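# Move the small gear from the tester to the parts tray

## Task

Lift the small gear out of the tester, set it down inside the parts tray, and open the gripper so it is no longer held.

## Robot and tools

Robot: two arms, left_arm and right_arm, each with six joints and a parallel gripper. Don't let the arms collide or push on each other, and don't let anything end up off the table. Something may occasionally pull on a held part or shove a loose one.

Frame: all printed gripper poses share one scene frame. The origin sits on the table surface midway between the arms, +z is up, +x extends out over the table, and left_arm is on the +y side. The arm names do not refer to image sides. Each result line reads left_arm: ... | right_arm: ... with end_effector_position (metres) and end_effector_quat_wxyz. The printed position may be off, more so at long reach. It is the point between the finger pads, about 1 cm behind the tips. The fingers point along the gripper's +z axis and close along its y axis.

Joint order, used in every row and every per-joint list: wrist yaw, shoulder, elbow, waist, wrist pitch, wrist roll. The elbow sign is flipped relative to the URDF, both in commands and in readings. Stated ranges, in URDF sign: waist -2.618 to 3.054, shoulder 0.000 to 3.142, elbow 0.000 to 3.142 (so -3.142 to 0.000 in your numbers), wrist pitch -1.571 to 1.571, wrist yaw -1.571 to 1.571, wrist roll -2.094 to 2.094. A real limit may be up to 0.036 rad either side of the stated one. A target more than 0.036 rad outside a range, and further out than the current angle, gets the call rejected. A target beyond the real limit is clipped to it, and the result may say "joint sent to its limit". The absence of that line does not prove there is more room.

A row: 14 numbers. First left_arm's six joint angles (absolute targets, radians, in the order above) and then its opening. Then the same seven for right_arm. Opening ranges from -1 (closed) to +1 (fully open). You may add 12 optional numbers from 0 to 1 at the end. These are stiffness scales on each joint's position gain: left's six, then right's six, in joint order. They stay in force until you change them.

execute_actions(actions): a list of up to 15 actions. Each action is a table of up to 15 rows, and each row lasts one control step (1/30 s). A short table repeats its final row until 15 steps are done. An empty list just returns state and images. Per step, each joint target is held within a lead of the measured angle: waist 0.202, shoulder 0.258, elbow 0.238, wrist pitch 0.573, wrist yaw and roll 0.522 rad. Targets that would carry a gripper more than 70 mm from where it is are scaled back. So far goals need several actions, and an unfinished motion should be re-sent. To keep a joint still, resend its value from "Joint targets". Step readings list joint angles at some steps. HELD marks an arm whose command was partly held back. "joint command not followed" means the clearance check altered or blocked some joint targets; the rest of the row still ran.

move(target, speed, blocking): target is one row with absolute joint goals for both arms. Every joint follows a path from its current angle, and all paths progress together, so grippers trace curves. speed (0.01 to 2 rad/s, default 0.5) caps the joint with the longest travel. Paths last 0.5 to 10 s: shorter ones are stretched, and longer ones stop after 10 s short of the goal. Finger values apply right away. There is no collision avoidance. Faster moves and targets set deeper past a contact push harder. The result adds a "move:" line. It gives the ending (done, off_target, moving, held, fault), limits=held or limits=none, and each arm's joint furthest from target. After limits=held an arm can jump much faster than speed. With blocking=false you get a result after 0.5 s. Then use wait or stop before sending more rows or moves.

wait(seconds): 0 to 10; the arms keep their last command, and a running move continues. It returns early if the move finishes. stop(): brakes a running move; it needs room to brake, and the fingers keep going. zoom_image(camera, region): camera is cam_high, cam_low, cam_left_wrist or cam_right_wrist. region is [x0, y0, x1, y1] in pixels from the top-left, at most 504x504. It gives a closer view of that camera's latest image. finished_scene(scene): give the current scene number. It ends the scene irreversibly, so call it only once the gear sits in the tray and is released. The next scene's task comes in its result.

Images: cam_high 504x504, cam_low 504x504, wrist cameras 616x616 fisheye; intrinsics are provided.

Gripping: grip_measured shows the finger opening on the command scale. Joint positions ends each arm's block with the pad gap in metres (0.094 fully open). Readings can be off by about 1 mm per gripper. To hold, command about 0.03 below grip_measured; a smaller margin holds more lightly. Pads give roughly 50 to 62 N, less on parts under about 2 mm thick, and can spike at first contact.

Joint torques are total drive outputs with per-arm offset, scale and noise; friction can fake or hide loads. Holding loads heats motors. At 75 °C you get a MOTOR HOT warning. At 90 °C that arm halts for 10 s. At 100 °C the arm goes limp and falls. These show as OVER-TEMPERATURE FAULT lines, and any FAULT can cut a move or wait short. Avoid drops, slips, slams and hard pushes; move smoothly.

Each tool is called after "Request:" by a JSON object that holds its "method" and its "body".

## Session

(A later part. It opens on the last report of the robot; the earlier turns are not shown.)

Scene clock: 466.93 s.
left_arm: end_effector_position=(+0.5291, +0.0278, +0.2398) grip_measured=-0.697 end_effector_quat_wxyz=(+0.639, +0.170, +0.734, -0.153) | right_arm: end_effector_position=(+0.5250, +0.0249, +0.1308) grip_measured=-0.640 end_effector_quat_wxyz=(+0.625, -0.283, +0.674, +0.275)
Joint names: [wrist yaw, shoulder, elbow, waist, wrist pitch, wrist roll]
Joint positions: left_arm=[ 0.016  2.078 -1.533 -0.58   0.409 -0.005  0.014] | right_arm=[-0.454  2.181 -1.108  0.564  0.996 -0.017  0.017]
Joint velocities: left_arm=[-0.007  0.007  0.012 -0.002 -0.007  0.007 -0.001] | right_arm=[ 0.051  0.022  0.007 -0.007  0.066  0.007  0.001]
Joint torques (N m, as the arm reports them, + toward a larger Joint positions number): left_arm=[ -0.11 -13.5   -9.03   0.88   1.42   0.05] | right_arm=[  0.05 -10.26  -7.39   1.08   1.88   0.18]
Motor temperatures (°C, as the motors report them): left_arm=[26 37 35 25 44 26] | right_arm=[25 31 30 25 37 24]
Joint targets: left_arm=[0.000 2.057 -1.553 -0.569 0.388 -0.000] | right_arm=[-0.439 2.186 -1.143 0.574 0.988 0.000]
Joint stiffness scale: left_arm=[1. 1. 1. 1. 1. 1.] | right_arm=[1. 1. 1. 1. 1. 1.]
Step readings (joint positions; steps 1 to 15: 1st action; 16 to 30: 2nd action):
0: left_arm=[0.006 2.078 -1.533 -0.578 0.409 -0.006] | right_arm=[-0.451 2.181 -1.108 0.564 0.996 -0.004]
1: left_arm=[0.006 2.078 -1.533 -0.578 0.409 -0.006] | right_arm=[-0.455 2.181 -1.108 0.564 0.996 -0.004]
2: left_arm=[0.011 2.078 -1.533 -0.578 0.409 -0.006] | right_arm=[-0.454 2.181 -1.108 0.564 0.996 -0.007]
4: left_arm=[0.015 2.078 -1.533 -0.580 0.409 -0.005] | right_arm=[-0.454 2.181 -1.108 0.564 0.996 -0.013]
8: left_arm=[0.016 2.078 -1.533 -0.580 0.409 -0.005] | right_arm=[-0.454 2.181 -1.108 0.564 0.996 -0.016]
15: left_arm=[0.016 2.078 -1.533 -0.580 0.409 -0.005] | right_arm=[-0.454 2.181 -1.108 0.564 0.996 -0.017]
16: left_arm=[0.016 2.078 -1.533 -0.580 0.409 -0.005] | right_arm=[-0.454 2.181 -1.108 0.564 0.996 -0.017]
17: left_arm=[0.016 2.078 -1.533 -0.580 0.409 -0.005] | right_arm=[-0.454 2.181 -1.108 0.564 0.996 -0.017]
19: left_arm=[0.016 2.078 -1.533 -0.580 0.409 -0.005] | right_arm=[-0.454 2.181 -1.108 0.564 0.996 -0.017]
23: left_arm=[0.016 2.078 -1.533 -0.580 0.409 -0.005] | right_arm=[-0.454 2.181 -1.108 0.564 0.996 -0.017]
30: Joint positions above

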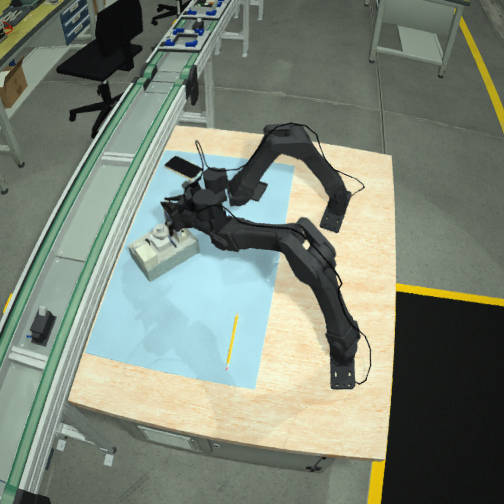

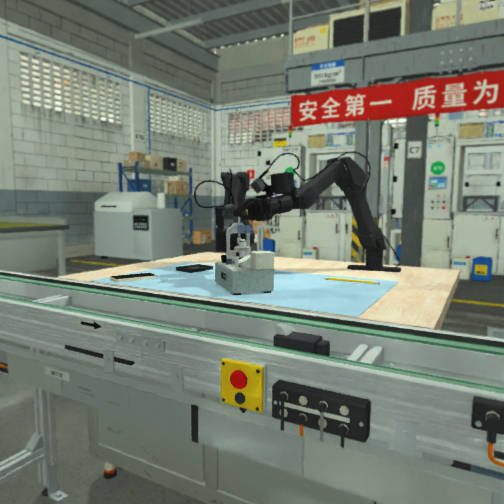

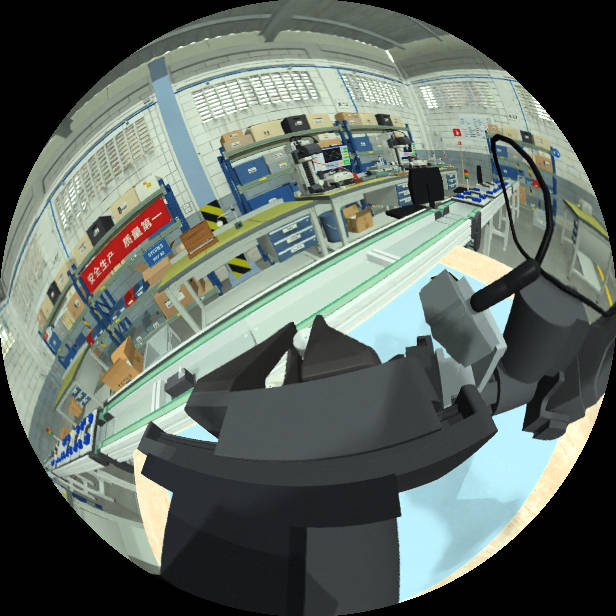

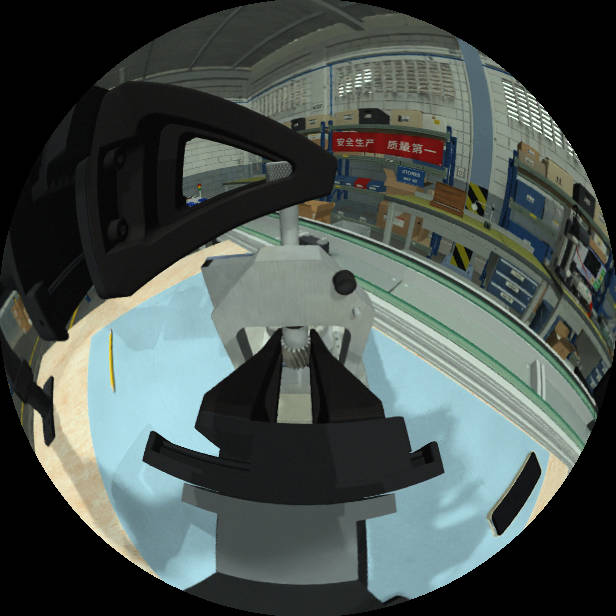

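Request:
{"method": "move", "body": {"target": [0, 2.038, -1.587, -0.569, 0.335, 0, -0.74, -0.439, 2.186, -1.143, 0.574, 0.9876, 0, -0.68], "speed": 0.06}}

Scene clock: 473.27 s.
left_arm: end_effector_position=(+0.5293, +0.0276, +0.2396) grip_measured=-0.697 end_effector_quat_wxyz=(+0.627, +0.173, +0.745, -0.151) | right_arm: end_effector_position=(+0.5249, +0.0250, +0.1308) grip_measured=-0.640 end_effector_quat_wxyz=(+0.625, -0.286, +0.673, +0.273)
Joint names: [wrist yaw, shoulder, elbow, waist, wrist pitch, wrist roll]
Joint positions: left_arm=[ 0.016  2.075 -1.56  -0.58   0.345 -0.005  0.014] | right_arm=[-0.454  2.181 -1.108  0.564  0.996 -0.024  0.017]
Joint velocities: left_arm=[-0.081  0.017  0.017  0.002 -0.022 -0.022 -0.001] | right_arm=[-0.022 -0.007 -0.002 -0.012  0.11  -0.007  0.   ]
Joint torques (N m, as the arm reports them, + toward a larger Joint positions number): left_arm=[ -0.14 -14.87  -9.44   0.86   1.55   0.05] | right_arm=[  0.08 -10.33  -7.39   0.87   1.88   0.24]
Motor temperatures (°C, as the motors report them): left_arm=[26 38 35 25 44 26] | right_arm=[25 31 30 25 37 24]
Joint targets: left_arm=[0.000 2.038 -1.587 -0.569 0.335 -0.000] | right_arm=[-0.439 2.186 -1.143 0.574 0.988 0.000]
Joint stiffness scale: left_arm=[1. 1. 1. 1. 1. 1.] | right_arm=[1. 1. 1. 1. 1. 1.]
move: off_target (left_arm, right_arm); limits=none; left_arm: farthest joint: the shoulder, 0.037 radians from its target (0.040 radians at the start); right_arm: farthest joint: the elbow, 0.035 radians from its target (0.035 radians at the start)

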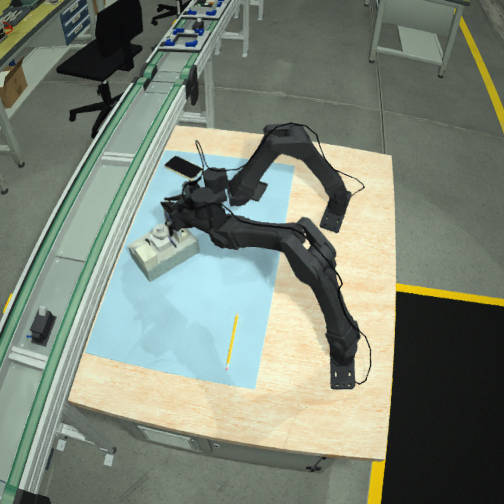

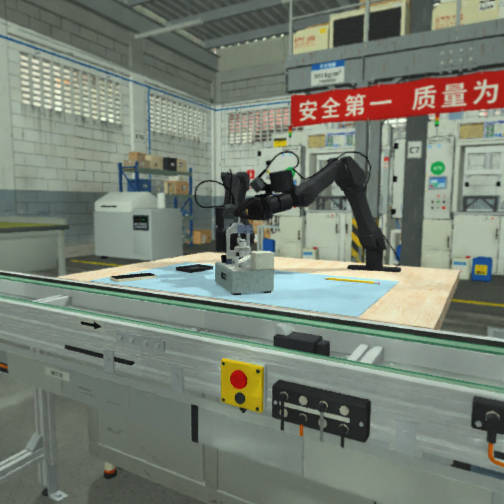

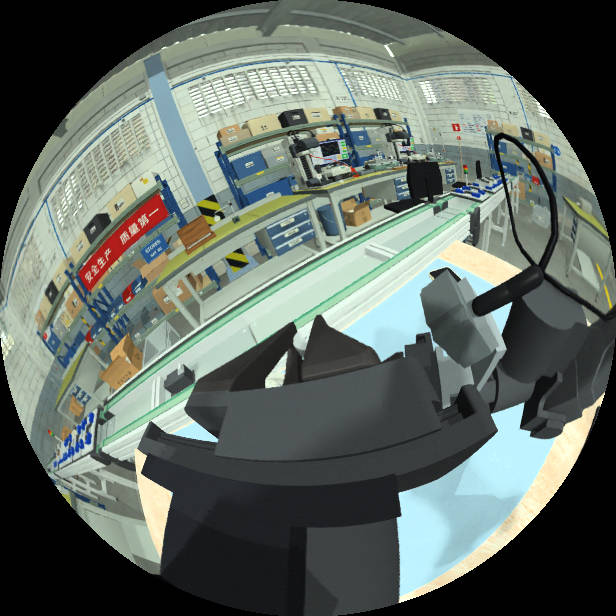

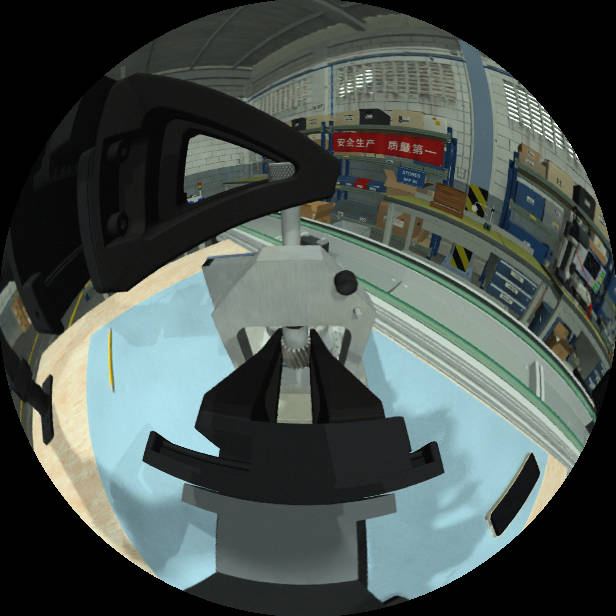

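Request:
{"method": "move", "body": {"target": [0, 1.99, -1.62, -0.569, 0.42, 0, -0.74, -0.439, 2.186, -1.143, 0.574, 0.9876, 0, -0.68], "speed": 0.06}}

Scene clock: 484.33 s.
left_arm: end_effector_position=(+0.5290, +0.0277, +0.2444) grip_measured=-0.697 end_effector_quat_wxyz=(+0.629, +0.172, +0.743, -0.151) | right_arm: end_effector_position=(+0.5252, +0.0246, +0.1308) grip_measured=-0.640 end_effector_quat_wxyz=(+0.624, -0.279, +0.675, +0.277)
Joint names: [wrist yaw, shoulder, elbow, waist, wrist pitch, wrist roll]
Joint positions: left_arm=[ 0.016  2.069 -1.567 -0.58   0.339 -0.005  0.014] | right_arm=[-0.452  2.181 -1.108  0.564  0.996 -0.008  0.017]
Joint velocities: left_arm=[-0.022 -0.002 -0.002 -0.012 -0.007  0.022  0.001] | right_arm=[ 0.022 -0.022  0.002  0.002 -0.168  0.022 -0.   ]
Joint torques (N m, as the arm reports them, + toward a larger Joint positions number): left_arm=[ -0.1  -17.71 -10.92   0.74   2.36   0.04] | right_arm=[  0.09 -10.32  -7.49   0.7    1.87   0.03]
Motor temperatures (°C, as the motors report them): left_arm=[26 39 36 25 45 26] | right_arm=[25 31 30 25 37 24]
Joint targets: left_arm=[0.002 1.999 -1.614 -0.570 0.411 -0.001] | right_arm=[-0.439 2.186 -1.143 0.574 0.988 -0.000]
Joint stiffness scale: left_arm=[1. 1. 1. 1. 1. 1.] | right_arm=[1. 1. 1. 1. 1. 1.]
move: off_target (left_arm, right_arm); limits=none; left_arm: farthest joint: the wrist pitch, 0.081 radians from its target (0.075 radians at the start); right_arm: farthest joint: the elbow, 0.035 radians from its target (0.035 radians at the start)

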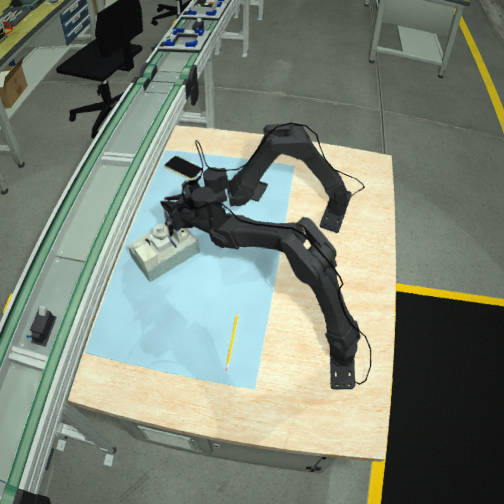

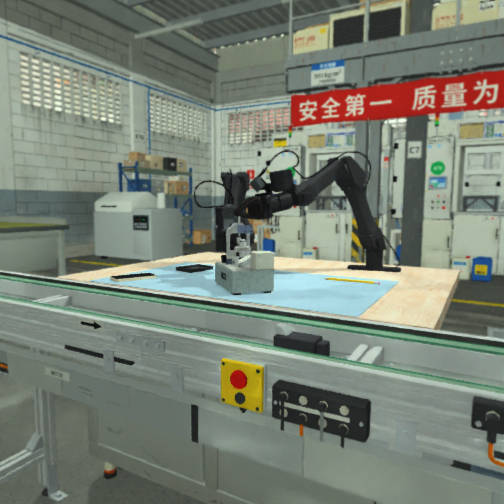

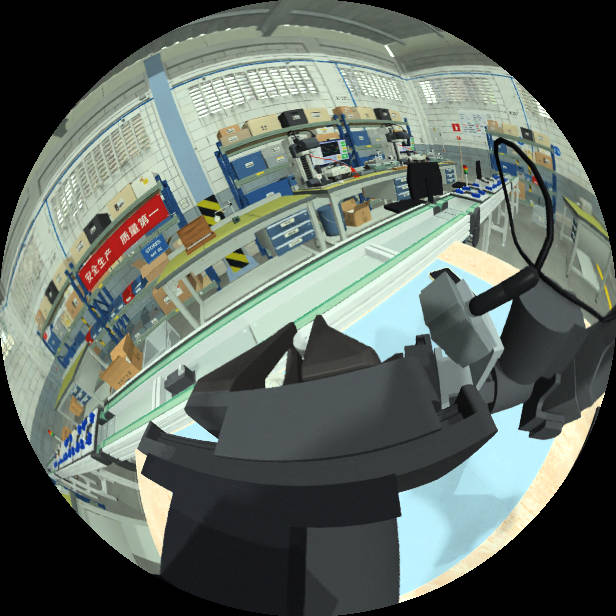

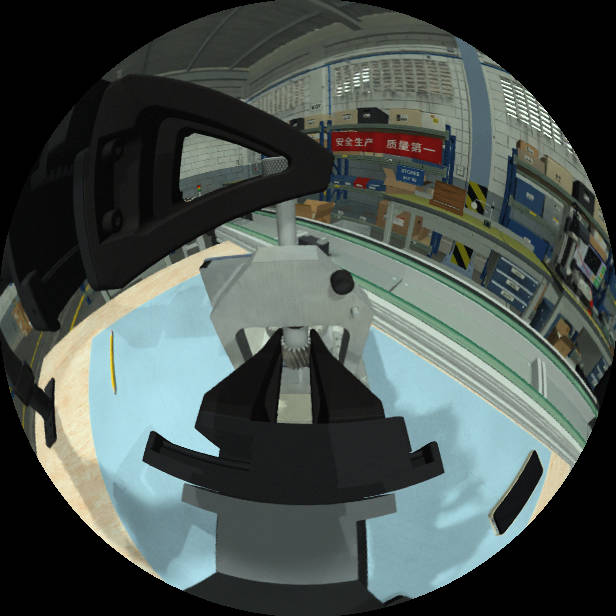

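Request:
{"method": "move", "body": {"target": [0, 1.99, -1.62, -0.569, 0.42, 0, -0.74, -0.459, 2.155, -1.102, 0.557, 1.04, 0, -0.68], "speed": 0.08}}

Scene clock: 508.93 s.
left_arm: end_effector_position=(+0.5290, +0.0277, +0.2428) grip_measured=-0.697 end_effector_quat_wxyz=(+0.627, +0.172, +0.744, -0.151) | right_arm: end_effector_position=(+0.5249, +0.0246, +0.1316) grip_measured=-0.640 end_effector_quat_wxyz=(+0.626, -0.281, +0.673, +0.276)
Joint names: [wrist yaw, shoulder, elbow, waist, wrist pitch, wrist roll]
Joint positions: left_arm=[ 0.016  2.071 -1.566 -0.58   0.336 -0.005  0.014] | right_arm=[-0.452  2.181 -1.107  0.564  1.003 -0.011  0.017]
Joint velocities: left_arm=[ 0.022  0.007  0.002 -0.012 -0.051  0.007 -0.001] | right_arm=[-0.051 -0.002 -0.002 -0.012 -0.022  0.007 -0.   ]
Joint torques (N m, as the arm reports them, + toward a larger Joint positions number): left_arm=[ -0.08 -17.53 -11.09   0.68   2.3    0.  ] | right_arm=[ -0.16 -12.85  -4.53  -0.82   2.38   0.04]
Motor temperatures (°C, as the motors report them): left_arm=[26 44 37 25 52 26] | right_arm=[25 32 30 25 37 24]
Joint targets: left_arm=[0.002 2.000 -1.613 -0.570 0.410 -0.001] | right_arm=[-0.459 2.155 -1.102 0.557 1.040 0.000]
Joint stiffness scale: left_arm=[1. 1. 1. 1. 1. 1.] | right_arm=[1. 1. 1. 1. 1. 1.]
move: off_target (left_arm, right_arm); limits=none; left_arm: farthest joint: the wrist pitch, 0.084 radians from its target (0.081 radians at the start); right_arm: farthest joint: the wrist pitch, 0.037 radians from its target (0.044 radians at the start)

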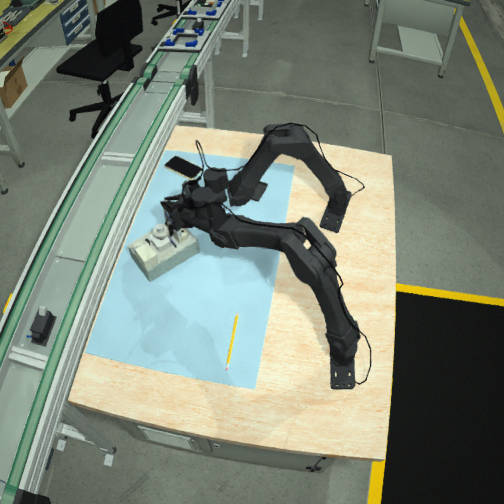

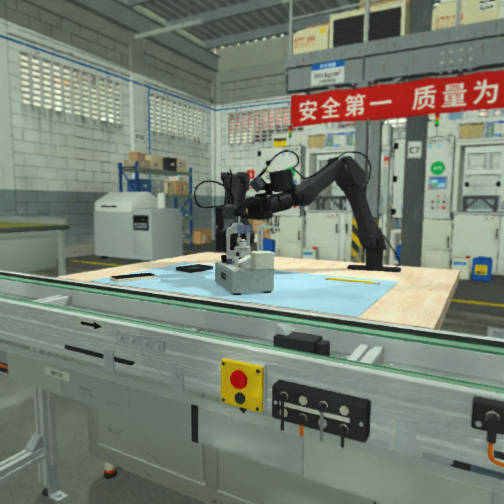

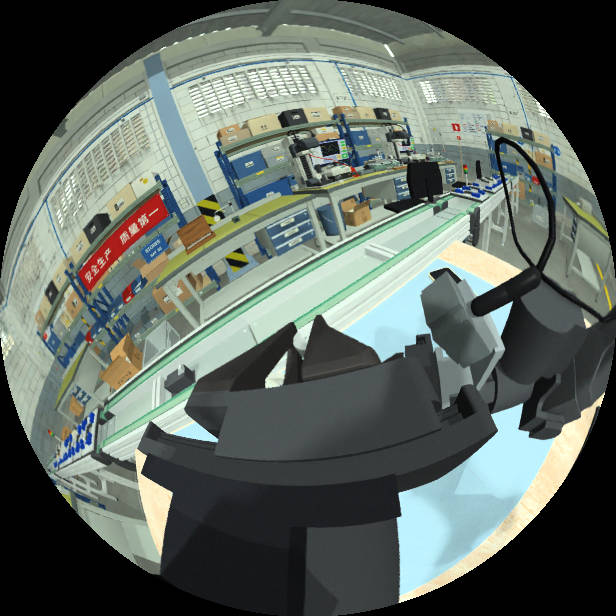

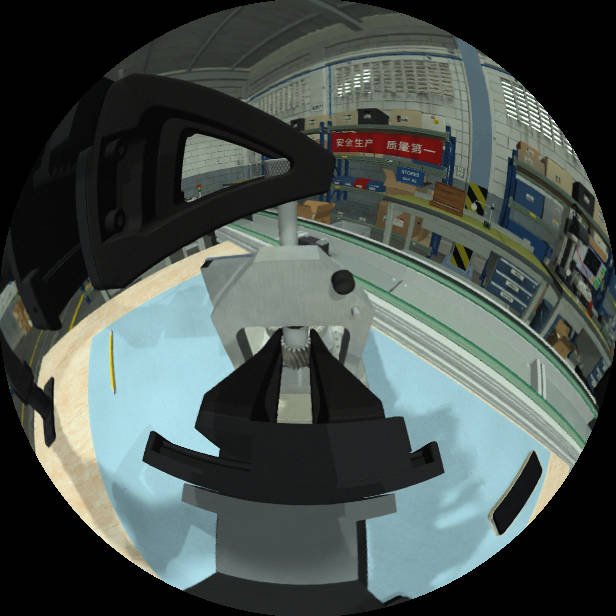

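Request:
{"method": "execute_actions", "body": {"actions": [[[0, 2.005, -1.61, -0.569, 0.43, 0, -0.74, -0.459, 2.155, -1.102, 0.557, 1.04, 0, -0.68],[0, 2.008, -1.608, -0.569, 0.44, 0, -0.74, -0.459, 2.155, -1.102, 0.557, 1.04, 0, -0.68],[0, 2.011, -1.606, -0.569, 0.45, 0, -0.74, -0.459, 2.155, -1.102, 0.557, 1.04, 0, -0.68],[0, 2.014, -1.605, -0.569, 0.46, 0, -0.74, -0.459, 2.155, -1.102, 0.557, 1.04, 0, -0.68],[0, 2.017, -1.604, -0.569, 0.47, 0, -0.74, -0.459, 2.155, -1.102, 0.557, 1.04, 0, -0.68],[0, 2.02, -1.602, -0.569, 0.48, 0, -0.74, -0.459, 2.155, -1.102, 0.557, 1.04, 0, -0.68],[0, 2.02, -1.601, -0.569, 0.49, 0, -0.74, -0.459, 2.155, -1.102, 0.557, 1.04, 0, -0.68],[0, 2.02, -1.601, -0.569, 0.50, 0, -0.74, -0.459, 2.155, -1.102, 0.557, 1.04, 0, -0.68],[0, 2.02, -1.601, -0.569, 0.51, 0, -0.74, -0.459, 2.155, -1.102, 0.557, 1.04, 0, -0.68],[0, 2.02, -1.601, -0.569, 0.52, 0, -0.74, -0.459, 2.155, -1.102, 0.557, 1.04, 0, -0.68]], [[0, 2.02, -1.601, -0.569, 0.52, 0, -0.74, -0.459, 2.155, -1.102, 0.557, 1.04, 0, -0.68]]]}}

Scene clock: 531.83 s.
left_arm: end_effector_position=(+0.5296, +0.0274, +0.2467) grip_measured=-0.697 end_effector_quat_wxyz=(+0.633, +0.171, +0.739, -0.152) | right_arm: end_effector_position=(+0.5242, +0.0246, +0.1326) grip_measured=-0.640 end_effector_quat_wxyz=(+0.628, -0.280, +0.671, +0.278)
Joint names: [wrist yaw, shoulder, elbow, waist, wrist pitch, wrist roll]
Joint positions: left_arm=[ 0.016  2.071 -1.566 -0.58   0.352 -0.005  0.014] | right_arm=[-0.454  2.181 -1.103  0.564  1.013 -0.007  0.017]
Joint velocities: left_arm=[-0.066  0.017 -0.017 -0.002  0.007  0.007  0.   ] | right_arm=[ 0.007 -0.002  0.007  0.002  0.051  0.022  0.   ]
Joint torques (N m, as the arm reports them, + toward a larger Joint positions number): left_arm=[ -0.12 -16.04 -10.1    0.93   3.21   0.05] | right_arm=[ -0.12 -12.66  -4.88  -0.8    2.25   0.07]
Motor temperatures (°C, as the motors report them): left_arm=[26 46 38 25 56 26] | right_arm=[25 34 29 25 39 24]
Joint targets: left_arm=[0.000 2.020 -1.601 -0.569 0.520 -0.000] | right_arm=[-0.459 2.155 -1.102 0.557 1.040 0.000]
Joint stiffness scale: left_arm=[1. 1. 1. 1. 1. 1.] | right_arm=[1. 1. 1. 1. 1. 1.]
Step readings (joint positions; steps 1 to 15: 1st action; 16 to 30: 2nd action):
0: left_arm=[0.016 2.071 -1.566 -0.580 0.336 -0.005] | right_arm=[-0.452 2.181 -1.107 0.564 1.003 -0.011]
1: left_arm=[0.016 2.071 -1.566 -0.580 0.338 -0.005] | right_arm=[-0.452 2.181 -1.107 0.564 1.003 -0.011]
2: left_arm=[0.016 2.071 -1.566 -0.580 0.339 -0.005] | right_arm=[-0.453 2.181 -1.106 0.564 1.004 -0.011]
4: left_arm=[0.016 2.071 -1.566 -0.580 0.341 -0.005] | right_arm=[-0.453 2.181 -1.105 0.564 1.008 -0.010]
8: left_arm=[0.016 2.071 -1.566 -0.580 0.346 -0.005] | right_arm=[-0.454 2.181 -1.104 0.564 1.011 -0.009]
15: left_arm=[0.016 2.071 -1.566 -0.580 0.352 -0.005] | right_arm=[-0.454 2.181 -1.103 0.564 1.013 -0.008]
16: left_arm=[0.016 2.071 -1.566 -0.580 0.352 -0.005] | right_arm=[-0.454 2.181 -1.103 0.564 1.013 -0.008]
17: left_arm=[0.016 2.071 -1.566 -0.580 0.352 -0.005] | right_arm=[-0.454 2.181 -1.103 0.564 1.013 -0.008]
19: left_arm=[0.016 2.071 -1.566 -0.580 0.352 -0.005] | right_arm=[-0.454 2.181 -1.103 0.564 1.013 -0.008]
23: left_arm=[0.016 2.071 -1.566 -0.580 0.352 -0.005] | right_arm=[-0.454 2.181 -1.103 0.564 1.013 -0.008]
30: Joint positions above

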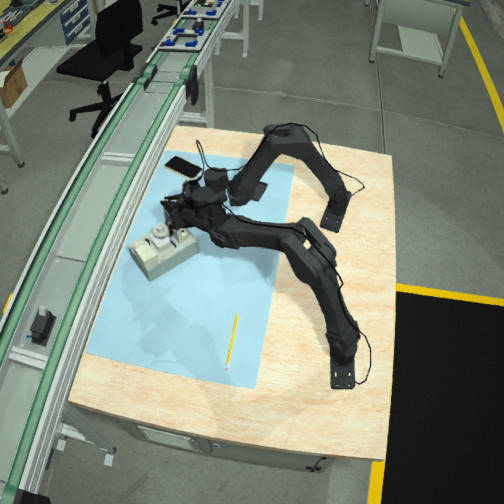

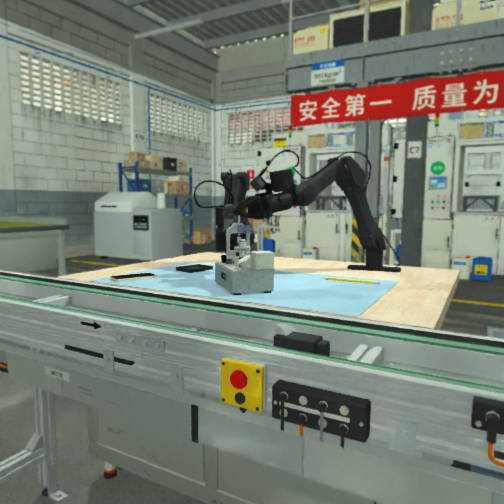

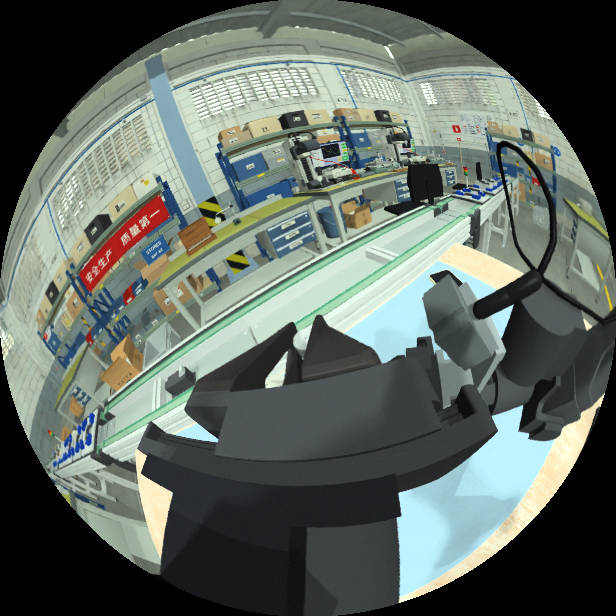

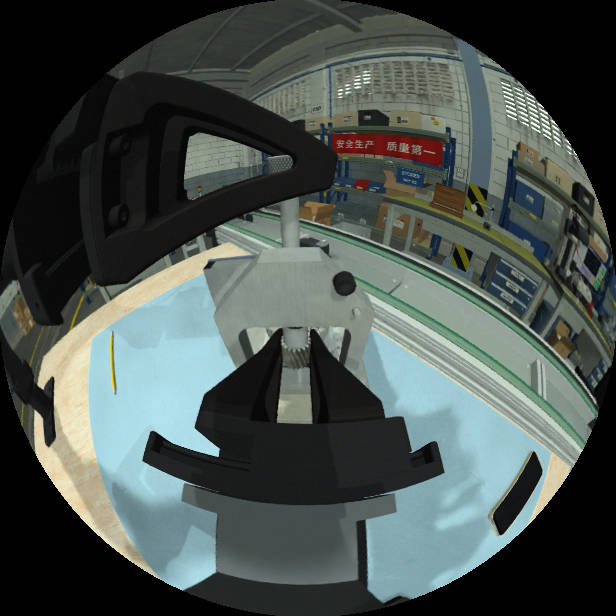

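Request:
{"method": "execute_actions", "body": {"actions": [[[0, 2.02, -1.601, -0.569, 0.54, 0, -0.74, -0.459, 2.155, -1.102, 0.557, 1.045, 0, -0.68],[0, 2.02, -1.601, -0.569, 0.56, 0, -0.74, -0.459, 2.155, -1.102, 0.557, 1.049, 0, -0.68],[0, 2.02, -1.601, -0.569, 0.58, 0, -0.74, -0.459, 2.155, -1.102, 0.557, 1.052, 0, -0.68]], [[0, 2.02, -1.601, -0.569, 0.58, 0, -0.74, -0.465, 2.142, -1.078, 0.5507, 1.063, 0, -0.68]], [[0, 2.02, -1.601, -0.569, 0.58, 0, -0.74, -0.471, 2.129, -1.054, 0.5444, 1.075, 0, -0.68]], [[0, 2.02, -1.601, -0.569, 0.58, 0, -0.74, -0.477, 2.117, -1.029, 0.5381, 1.086, 0, -0.68]], [[0, 2.02, -1.601, -0.569, 0.58, 0, -0.74, -0.483, 2.104, -1.005, 0.5318, 1.098, 0, -0.68]], [[0, 2.02, -1.601, -0.569, 0.58, 0, -0.74, -0.489, 2.091, -0.981, 0.5255, 1.109, 0, -0.68]]]}}

Scene clock: 561.43 s.
left_arm: end_effector_position=(+0.5297, +0.0274, +0.2492) grip_measured=-0.697 end_effector_quat_wxyz=(+0.640, +0.170, +0.734, -0.153) | right_arm: end_effector_position=(+0.5052, +0.0058, +0.1263) grip_measured=-0.640 end_effector_quat_wxyz=(+0.624, -0.278, +0.675, +0.279)
Joint names: [wrist yaw, shoulder, elbow, waist, wrist pitch, wrist roll]
Joint positions: left_arm=[ 0.016  2.071 -1.559 -0.58   0.377 -0.005  0.014] | right_arm=[-0.481  2.133 -0.985  0.536  1.073 -0.004  0.017]
Joint velocities: left_arm=[ 0.007  0.012  0.012 -0.002  0.022  0.051  0.001] | right_arm=[-0.051  0.007 -0.007 -0.007  0.037  0.037  0.001]
Joint torques (N m, as the arm reports them, + toward a larger Joint positions number): left_arm=[ -0.08 -15.58 -10.22   0.79   3.33   0.02] | right_arm=[ -0.15 -13.22  -4.24  -0.93   2.37   0.03]
Motor temperatures (°C, as the motors report them): left_arm=[26 46 38 25 72 26] | right_arm=[25 34 29 25 40 24]
Joint targets: left_arm=[0.002 2.026 -1.596 -0.570 0.558 -0.001] | right_arm=[-0.489 2.091 -0.981 0.526 1.109 0.000]
Joint stiffness scale: left_arm=[1. 1. 1. 1. 1. 1.] | right_arm=[1. 1. 1. 1. 1. 1.]
Step readings (joint positions; steps 1 to 15: 1st action; 16 to 30: 2nd action; 31 to 45: 3rd action; 46 to 60: 4th action; 61 to 75: 5th action; 76 to 90: 6th action):
0: left_arm=[0.016 2.071 -1.566 -0.580 0.352 -0.005] | right_arm=[-0.454 2.181 -1.103 0.564 1.013 -0.007]
1: left_arm=[0.016 2.071 -1.566 -0.580 0.353 -0.005] | right_arm=[-0.454 2.181 -1.103 0.564 1.014 -0.007]
2: left_arm=[0.016 2.071 -1.566 -0.580 0.354 -0.005] | right_arm=[-0.454 2.181 -1.103 0.564 1.014 -0.007]
4: left_arm=[0.016 2.071 -1.564 -0.580 0.362 -0.005] | right_arm=[-0.455 2.181 -1.103 0.564 1.015 -0.007]
8: left_arm=[0.016 2.071 -1.560 -0.580 0.370 -0.005] | right_arm=[-0.455 2.181 -1.103 0.564 1.015 -0.007]
15: left_arm=[0.016 2.071 -1.559 -0.580 0.374 -0.005] | right_arm=[-0.455 2.181 -1.103 0.564 1.015 -0.006]
16: left_arm=[0.016 2.071 -1.559 -0.580 0.374 -0.005] | right_arm=[-0.455 2.181 -1.100 0.563 1.019 -0.006]
17: left_arm=[0.016 2.071 -1.559 -0.580 0.375 -0.005] | right_arm=[-0.455 2.180 -1.095 0.562 1.027 -0.006]
19: left_arm=[0.016 2.071 -1.559 -0.580 0.377 -0.005] | right_arm=[-0.455 2.180 -1.091 0.560 1.036 -0.006]
23: left_arm=[0.016 2.071 -1.559 -0.580 0.377 -0.005] | right_arm=[-0.456 2.180 -1.088 0.560 1.042 -0.005]
30: left_arm=[0.016 2.071 -1.559 -0.580 0.377 -0.005] | right_arm=[-0.456 2.180 -1.087 0.560 1.043 -0.005]
31: left_arm=[0.016 2.071 -1.559 -0.580 0.377 -0.005] | right_arm=[-0.456 2.178 -1.083 0.560 1.045 -0.005]
32: left_arm=[0.016 2.071 -1.559 -0.580 0.377 -0.005] | right_arm=[-0.457 2.174 -1.076 0.559 1.049 -0.005]
34: left_arm=[0.016 2.071 -1.559 -0.580 0.377 -0.005] | right_arm=[-0.460 2.168 -1.064 0.557 1.049 -0.005]
38: left_arm=[0.016 2.071 -1.559 -0.580 0.377 -0.005] | right_arm=[-0.463 2.168 -1.060 0.555 1.050 -0.005]
45: left_arm=[0.016 2.071 -1.559 -0.580 0.377 -0.005] | right_arm=[-0.463 2.168 -1.060 0.555 1.050 -0.005]
46: left_arm=[0.016 2.071 -1.559 -0.580 0.377 -0.005] | right_arm=[-0.464 2.167 -1.056 0.554 1.051 -0.005]
47: left_arm=[0.016 2.071 -1.559 -0.580 0.377 -0.005] | right_arm=[-0.465 2.163 -1.048 0.553 1.053 -0.005]
49: left_arm=[0.016 2.071 -1.559 -0.580 0.377 -0.005] | right_arm=[-0.467 2.158 -1.038 0.551 1.057 -0.005]
53: left_arm=[0.016 2.071 -1.559 -0.580 0.377 -0.005] | right_arm=[-0.469 2.157 -1.036 0.549 1.058 -0.005]
60: left_arm=[0.016 2.071 -1.559 -0.580 0.377 -0.005] | right_arm=[-0.469 2.157 -1.036 0.549 1.058 -0.005]
61: left_arm=[0.016 2.071 -1.559 -0.580 0.377 -0.005] | right_arm=[-0.470 2.155 -1.032 0.549 1.060 -0.005]
62: left_arm=[0.016 2.071 -1.559 -0.580 0.377 -0.005] | right_arm=[-0.471 2.151 -1.025 0.547 1.063 -0.005]
64: left_arm=[0.016 2.071 -1.559 -0.580 0.377 -0.005] | right_arm=[-0.473 2.145 -1.014 0.545 1.066 -0.005]
68: left_arm=[0.016 2.071 -1.559 -0.580 0.377 -0.005] | right_arm=[-0.475 2.144 -1.012 0.543 1.068 -0.005]
75: left_arm=[0.016 2.071 -1.559 -0.580 0.377 -0.005] | right_arm=[-0.475 2.144 -1.012 0.543 1.068 -0.005]
76: left_arm=[0.016 2.071 -1.559 -0.580 0.377 -0.005] | right_arm=[-0.476 2.142 -1.008 0.542 1.070 -0.004]
77: left_arm=[0.016 2.071 -1.559 -0.580 0.377 -0.005] | right_arm=[-0.477 2.138 -1.000 0.541 1.072 -0.004]
79: left_arm=[0.016 2.071 -1.559 -0.580 0.377 -0.005] | right_arm=[-0.479 2.133 -0.989 0.538 1.073 -0.004]
83: left_arm=[0.016 2.071 -1.559 -0.580 0.377 -0.005] | right_arm=[-0.481 2.133 -0.985 0.536 1.073 -0.004]
90: Joint positions above

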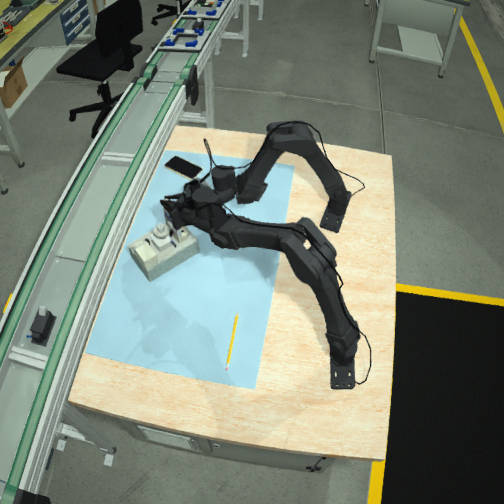

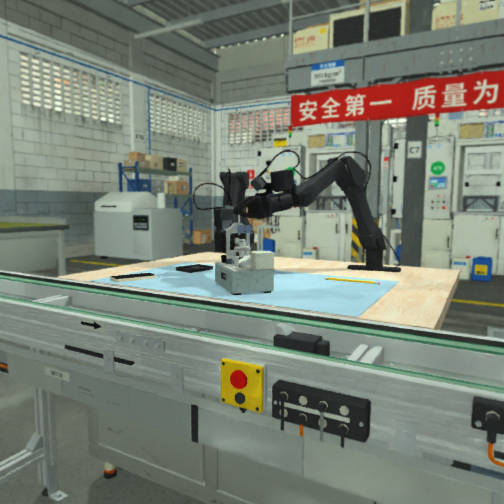

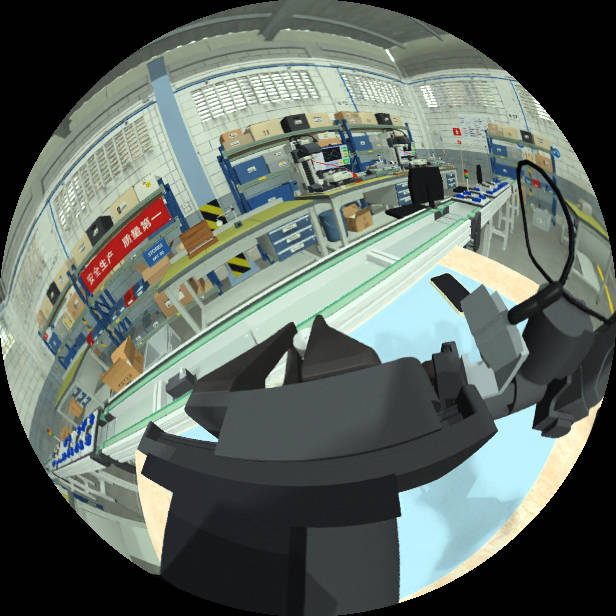

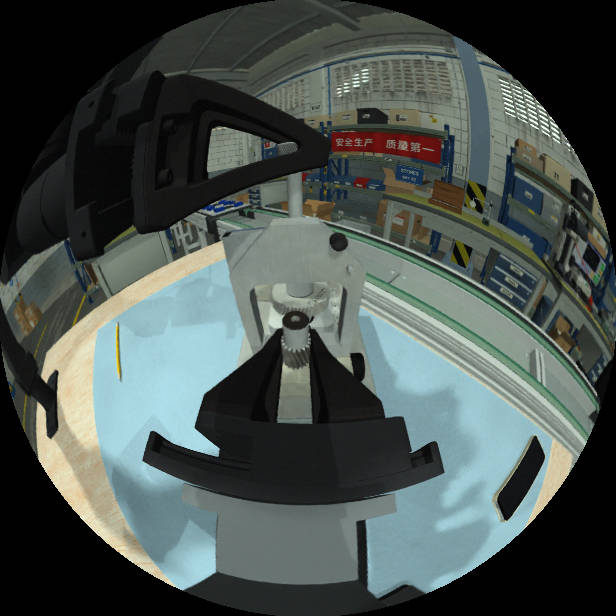

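The gear is coming out. I'll relieve the left wrist now (it's hot) and continue retreating the right arm.

Request:
{"method": "execute_actions", "body": {"actions": [[[0, 2.04, -1.58, -0.575, 0.50, 0, -0.74, -0.50, 2.075, -0.95, 0.515, 1.125, 0, -0.68]], [[0, 2.055, -1.565, -0.578, 0.42, 0, -0.74, -0.512, 2.058, -0.915, 0.503, 1.143, 0, -0.68]], [[0, 2.06, -1.56, -0.578, 0.36, 0, -0.74, -0.524, 2.04, -0.88, 0.49, 1.16, 0, -0.68]], [[0, 2.06, -1.56, -0.578, 0.35, 0, -0.3, -0.536, 2.02, -0.845, 0.478, 1.18, 0, -0.68]]]}}

Scene clock: 568.93 s.
left_arm: end_effector_position=(+0.5299, +0.0290, +0.2361) grip_measured=-0.303 end_effector_quat_wxyz=(+0.627, +0.170, +0.746, -0.147) | right_arm: end_effector_position=(+0.4831, -0.0203, +0.1286) grip_measured=-0.640 end_effector_quat_wxyz=(+0.627, -0.277, +0.672, +0.280)
Joint names: [wrist yaw, shoulder, elbow, waist, wrist pitch, wrist roll]
Joint positions: left_arm=[ 0.008  2.078 -1.554 -0.58   0.352 -0.005  0.033] | right_arm=[-0.528  2.06  -0.85   0.487  1.144 -0.004  0.017]
Joint velocities: left_arm=[ 0.051  0.022  0.002  0.007 -0.022 -0.095 -0.001] | right_arm=[-0.051 -0.007 -0.022 -0.002 -0.095 -0.007  0.   ]
Joint torques (N m, as the arm reports them, + toward a larger Joint positions number): left_arm=[ -0.02 -13.34  -7.83   0.45   1.61   0.04] | right_arm=[ -0.13 -12.35  -3.96  -0.94   2.31   0.04]
Motor temperatures (°C, as the motors report them): left_arm=[26 45 38 25 72 26] | right_arm=[25 35 29 25 40 24]
Joint targets: left_arm=[-0.000 2.060 -1.560 -0.578 0.350 -0.000] | right_arm=[-0.536 2.020 -0.845 0.478 1.180 -0.000]
Joint stiffness scale: left_arm=[1. 1. 1. 1. 1. 1.] | right_arm=[1. 1. 1. 1. 1. 1.]
Step readings (joint positions; steps 1 to 15: 1st action; 16 to 30: 2nd action; 31 to 45: 3rd action; 46 to 60: 4th action):
0: left_arm=[0.016 2.071 -1.559 -0.580 0.377 -0.005] | right_arm=[-0.482 2.133 -0.985 0.536 1.073 -0.004]
1: left_arm=[0.016 2.071 -1.557 -0.580 0.377 -0.005] | right_arm=[-0.483 2.130 -0.980 0.535 1.075 -0.004]
2: left_arm=[0.016 2.071 -1.556 -0.580 0.377 -0.005] | right_arm=[-0.485 2.125 -0.971 0.533 1.079 -0.004]
4: left_arm=[0.016 2.071 -1.554 -0.580 0.377 -0.005] | right_arm=[-0.489 2.118 -0.957 0.529 1.082 -0.004]
8: left_arm=[0.016 2.071 -1.554 -0.580 0.377 -0.005] | right_arm=[-0.490 2.117 -0.955 0.524 1.086 -0.004]
15: left_arm=[0.016 2.071 -1.554 -0.580 0.377 -0.005] | right_arm=[-0.492 2.117 -0.955 0.524 1.088 -0.004]
16: left_arm=[0.016 2.071 -1.554 -0.580 0.372 -0.005] | right_arm=[-0.493 2.114 -0.949 0.523 1.092 -0.004]
17: left_arm=[0.016 2.071 -1.554 -0.580 0.369 -0.005] | right_arm=[-0.496 2.109 -0.938 0.522 1.095 -0.004]
19: left_arm=[0.016 2.074 -1.554 -0.580 0.364 -0.005] | right_arm=[-0.500 2.101 -0.923 0.517 1.100 -0.004]
23: left_arm=[0.016 2.076 -1.554 -0.580 0.361 -0.005] | right_arm=[-0.502 2.099 -0.919 0.512 1.103 -0.004]
30: left_arm=[0.016 2.076 -1.554 -0.580 0.361 -0.005] | right_arm=[-0.504 2.099 -0.919 0.512 1.106 -0.004]
31: left_arm=[0.016 2.076 -1.554 -0.580 0.356 -0.005] | right_arm=[-0.505 2.097 -0.914 0.511 1.109 -0.004]
32: left_arm=[0.016 2.076 -1.554 -0.580 0.353 -0.005] | right_arm=[-0.508 2.091 -0.903 0.509 1.112 -0.004]
34: left_arm=[0.016 2.077 -1.554 -0.580 0.351 -0.005] | right_arm=[-0.512 2.082 -0.888 0.504 1.117 -0.004]
38: left_arm=[0.016 2.078 -1.554 -0.580 0.349 -0.005] | right_arm=[-0.514 2.081 -0.885 0.499 1.121 -0.004]
45: left_arm=[0.016 2.078 -1.554 -0.580 0.349 -0.005] | right_arm=[-0.516 2.081 -0.885 0.499 1.124 -0.004]
46: left_arm=[0.016 2.078 -1.554 -0.580 0.349 -0.005] | right_arm=[-0.517 2.078 -0.879 0.498 1.127 -0.004]
47: left_arm=[0.014 2.078 -1.554 -0.580 0.349 -0.005] | right_arm=[-0.520 2.072 -0.868 0.496 1.130 -0.004]
49: left_arm=[0.011 2.078 -1.554 -0.580 0.352 -0.005] | right_arm=[-0.524 2.062 -0.853 0.491 1.135 -0.004]
53: left_arm=[0.009 2.078 -1.554 -0.580 0.352 -0.005] | right_arm=[-0.526 2.060 -0.850 0.487 1.141 -0.004]
60: Joint positions above

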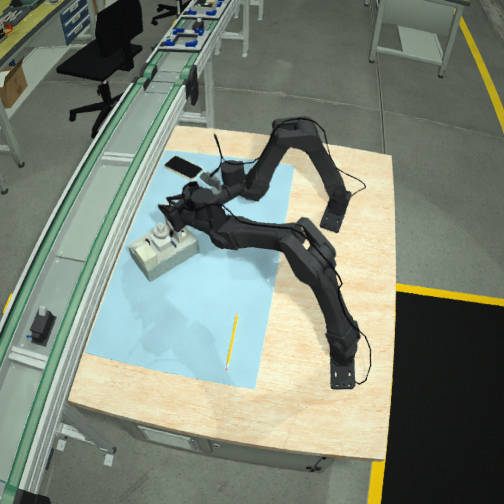

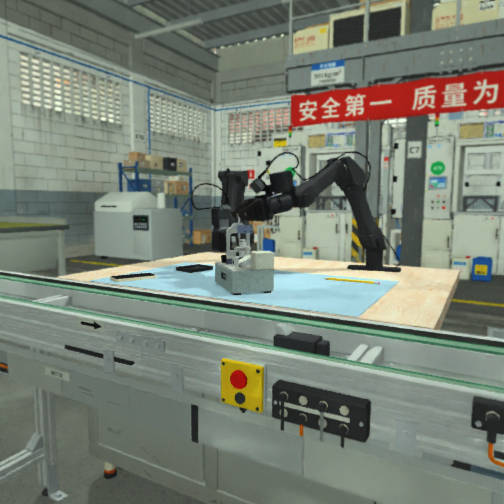

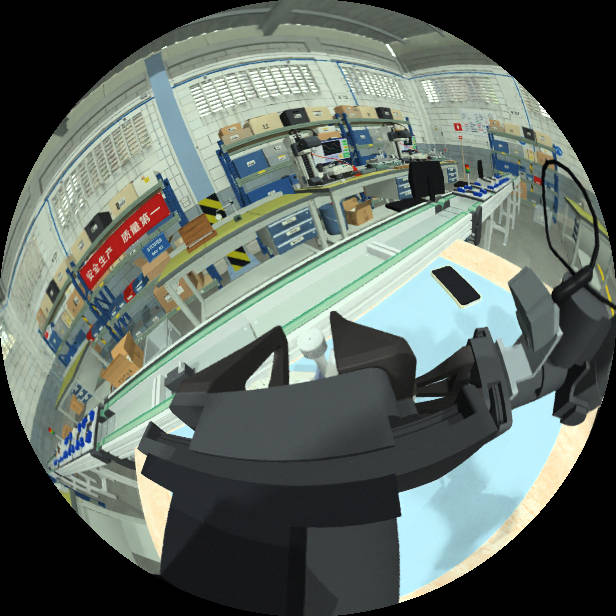

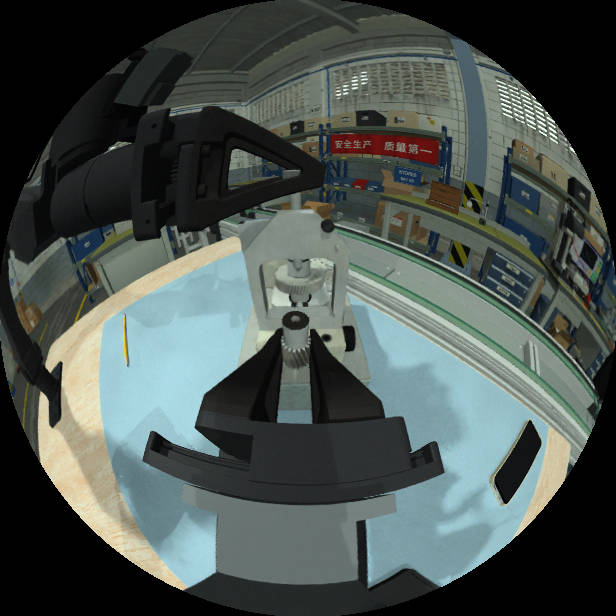

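Request:
{"method": "move", "body": {"target": [0, 1.2, -0.9, -0.578, -0.3, 0, -0.3, 0, 1.17, -0.67, 0.16, -0.376, 0, -0.68], "speed": 0.7}}

Scene clock: 614.20 s.
left_arm: end_effector_position=(+0.3067, +0.1361, +0.2093) grip_measured=-0.303 end_effector_quat_wxyz=(+0.457, +0.195, +0.861, -0.108) | right_arm: end_effector_position=(+0.3354, -0.2584, +0.0961) grip_measured=-0.639 end_effector_quat_wxyz=(+0.323, +0.014, +0.946, -0.003)
Joint names: [wrist yaw, shoulder, elbow, waist, wrist pitch, wrist roll]
Joint positions: left_arm=[ 0.007  1.224 -0.91  -0.58  -0.28  -0.005  0.033] | right_arm=[-0.006  1.199 -0.67   0.17  -0.384 -0.004  0.017]
Joint velocities: left_arm=[ 0.007  0.007 -0.007  0.002  0.037 -0.007 -0.001] | right_arm=[ 0.022 -0.017  0.017 -0.007  0.066  0.022  0.001]
Joint torques (N m, as the arm reports them, + toward a larger Joint positions number): left_arm=[-0.03 -5.54 -6.85  0.17  1.23  0.04] | right_arm=[-0.04 -5.22 -5.68 -0.9   1.58  0.03]
Motor temperatures (°C, as the motors report them): left_arm=[26 43 36 25 57 26] | right_arm=[25 35 29 25 41 24]
Joint targets: left_arm=[0.000 1.200 -0.900 -0.578 -0.300 0.000] | right_arm=[0.000 1.170 -0.670 0.160 -0.376 0.000]
Joint stiffness scale: left_arm=[1. 1. 1. 1. 1. 1.] | right_arm=[1. 1. 1. 1. 1. 1.]
move: off_target (left_arm, right_arm); limits=none; left_arm: farthest joint: the shoulder, 0.024 radians from its target (0.878 radians at the start); right_arm: farthest joint: the shoulder, 0.029 radians from its target (0.890 radians at the start)

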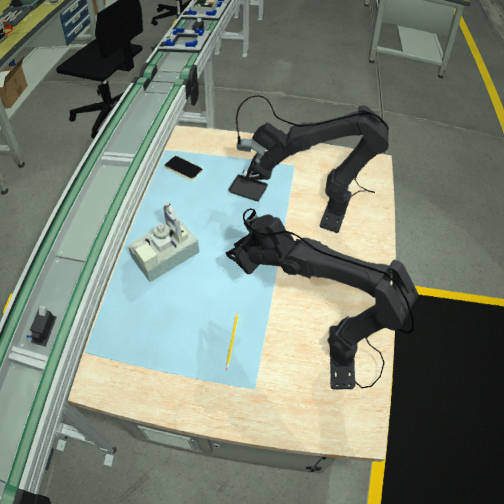

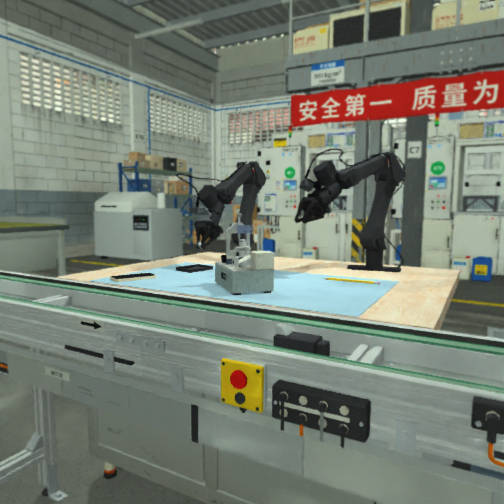

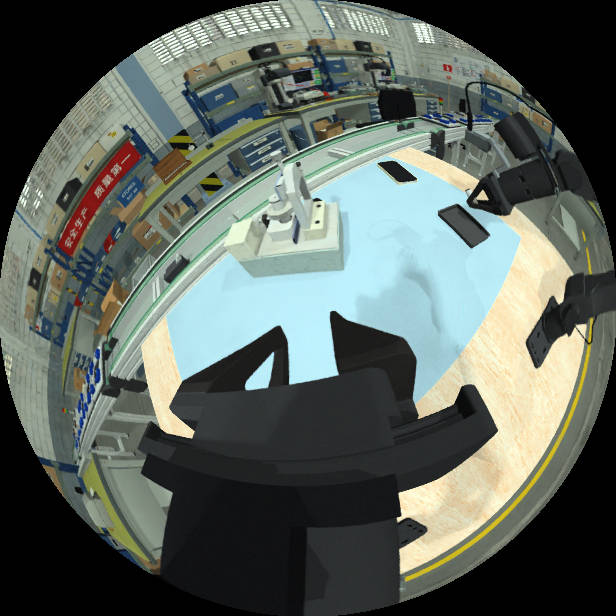

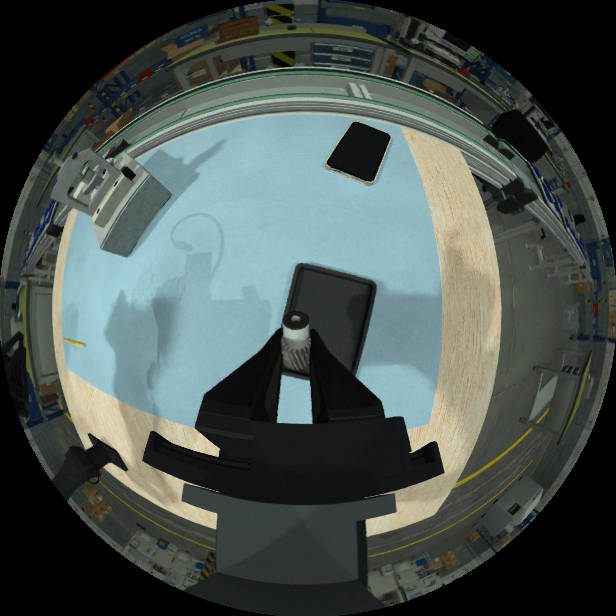

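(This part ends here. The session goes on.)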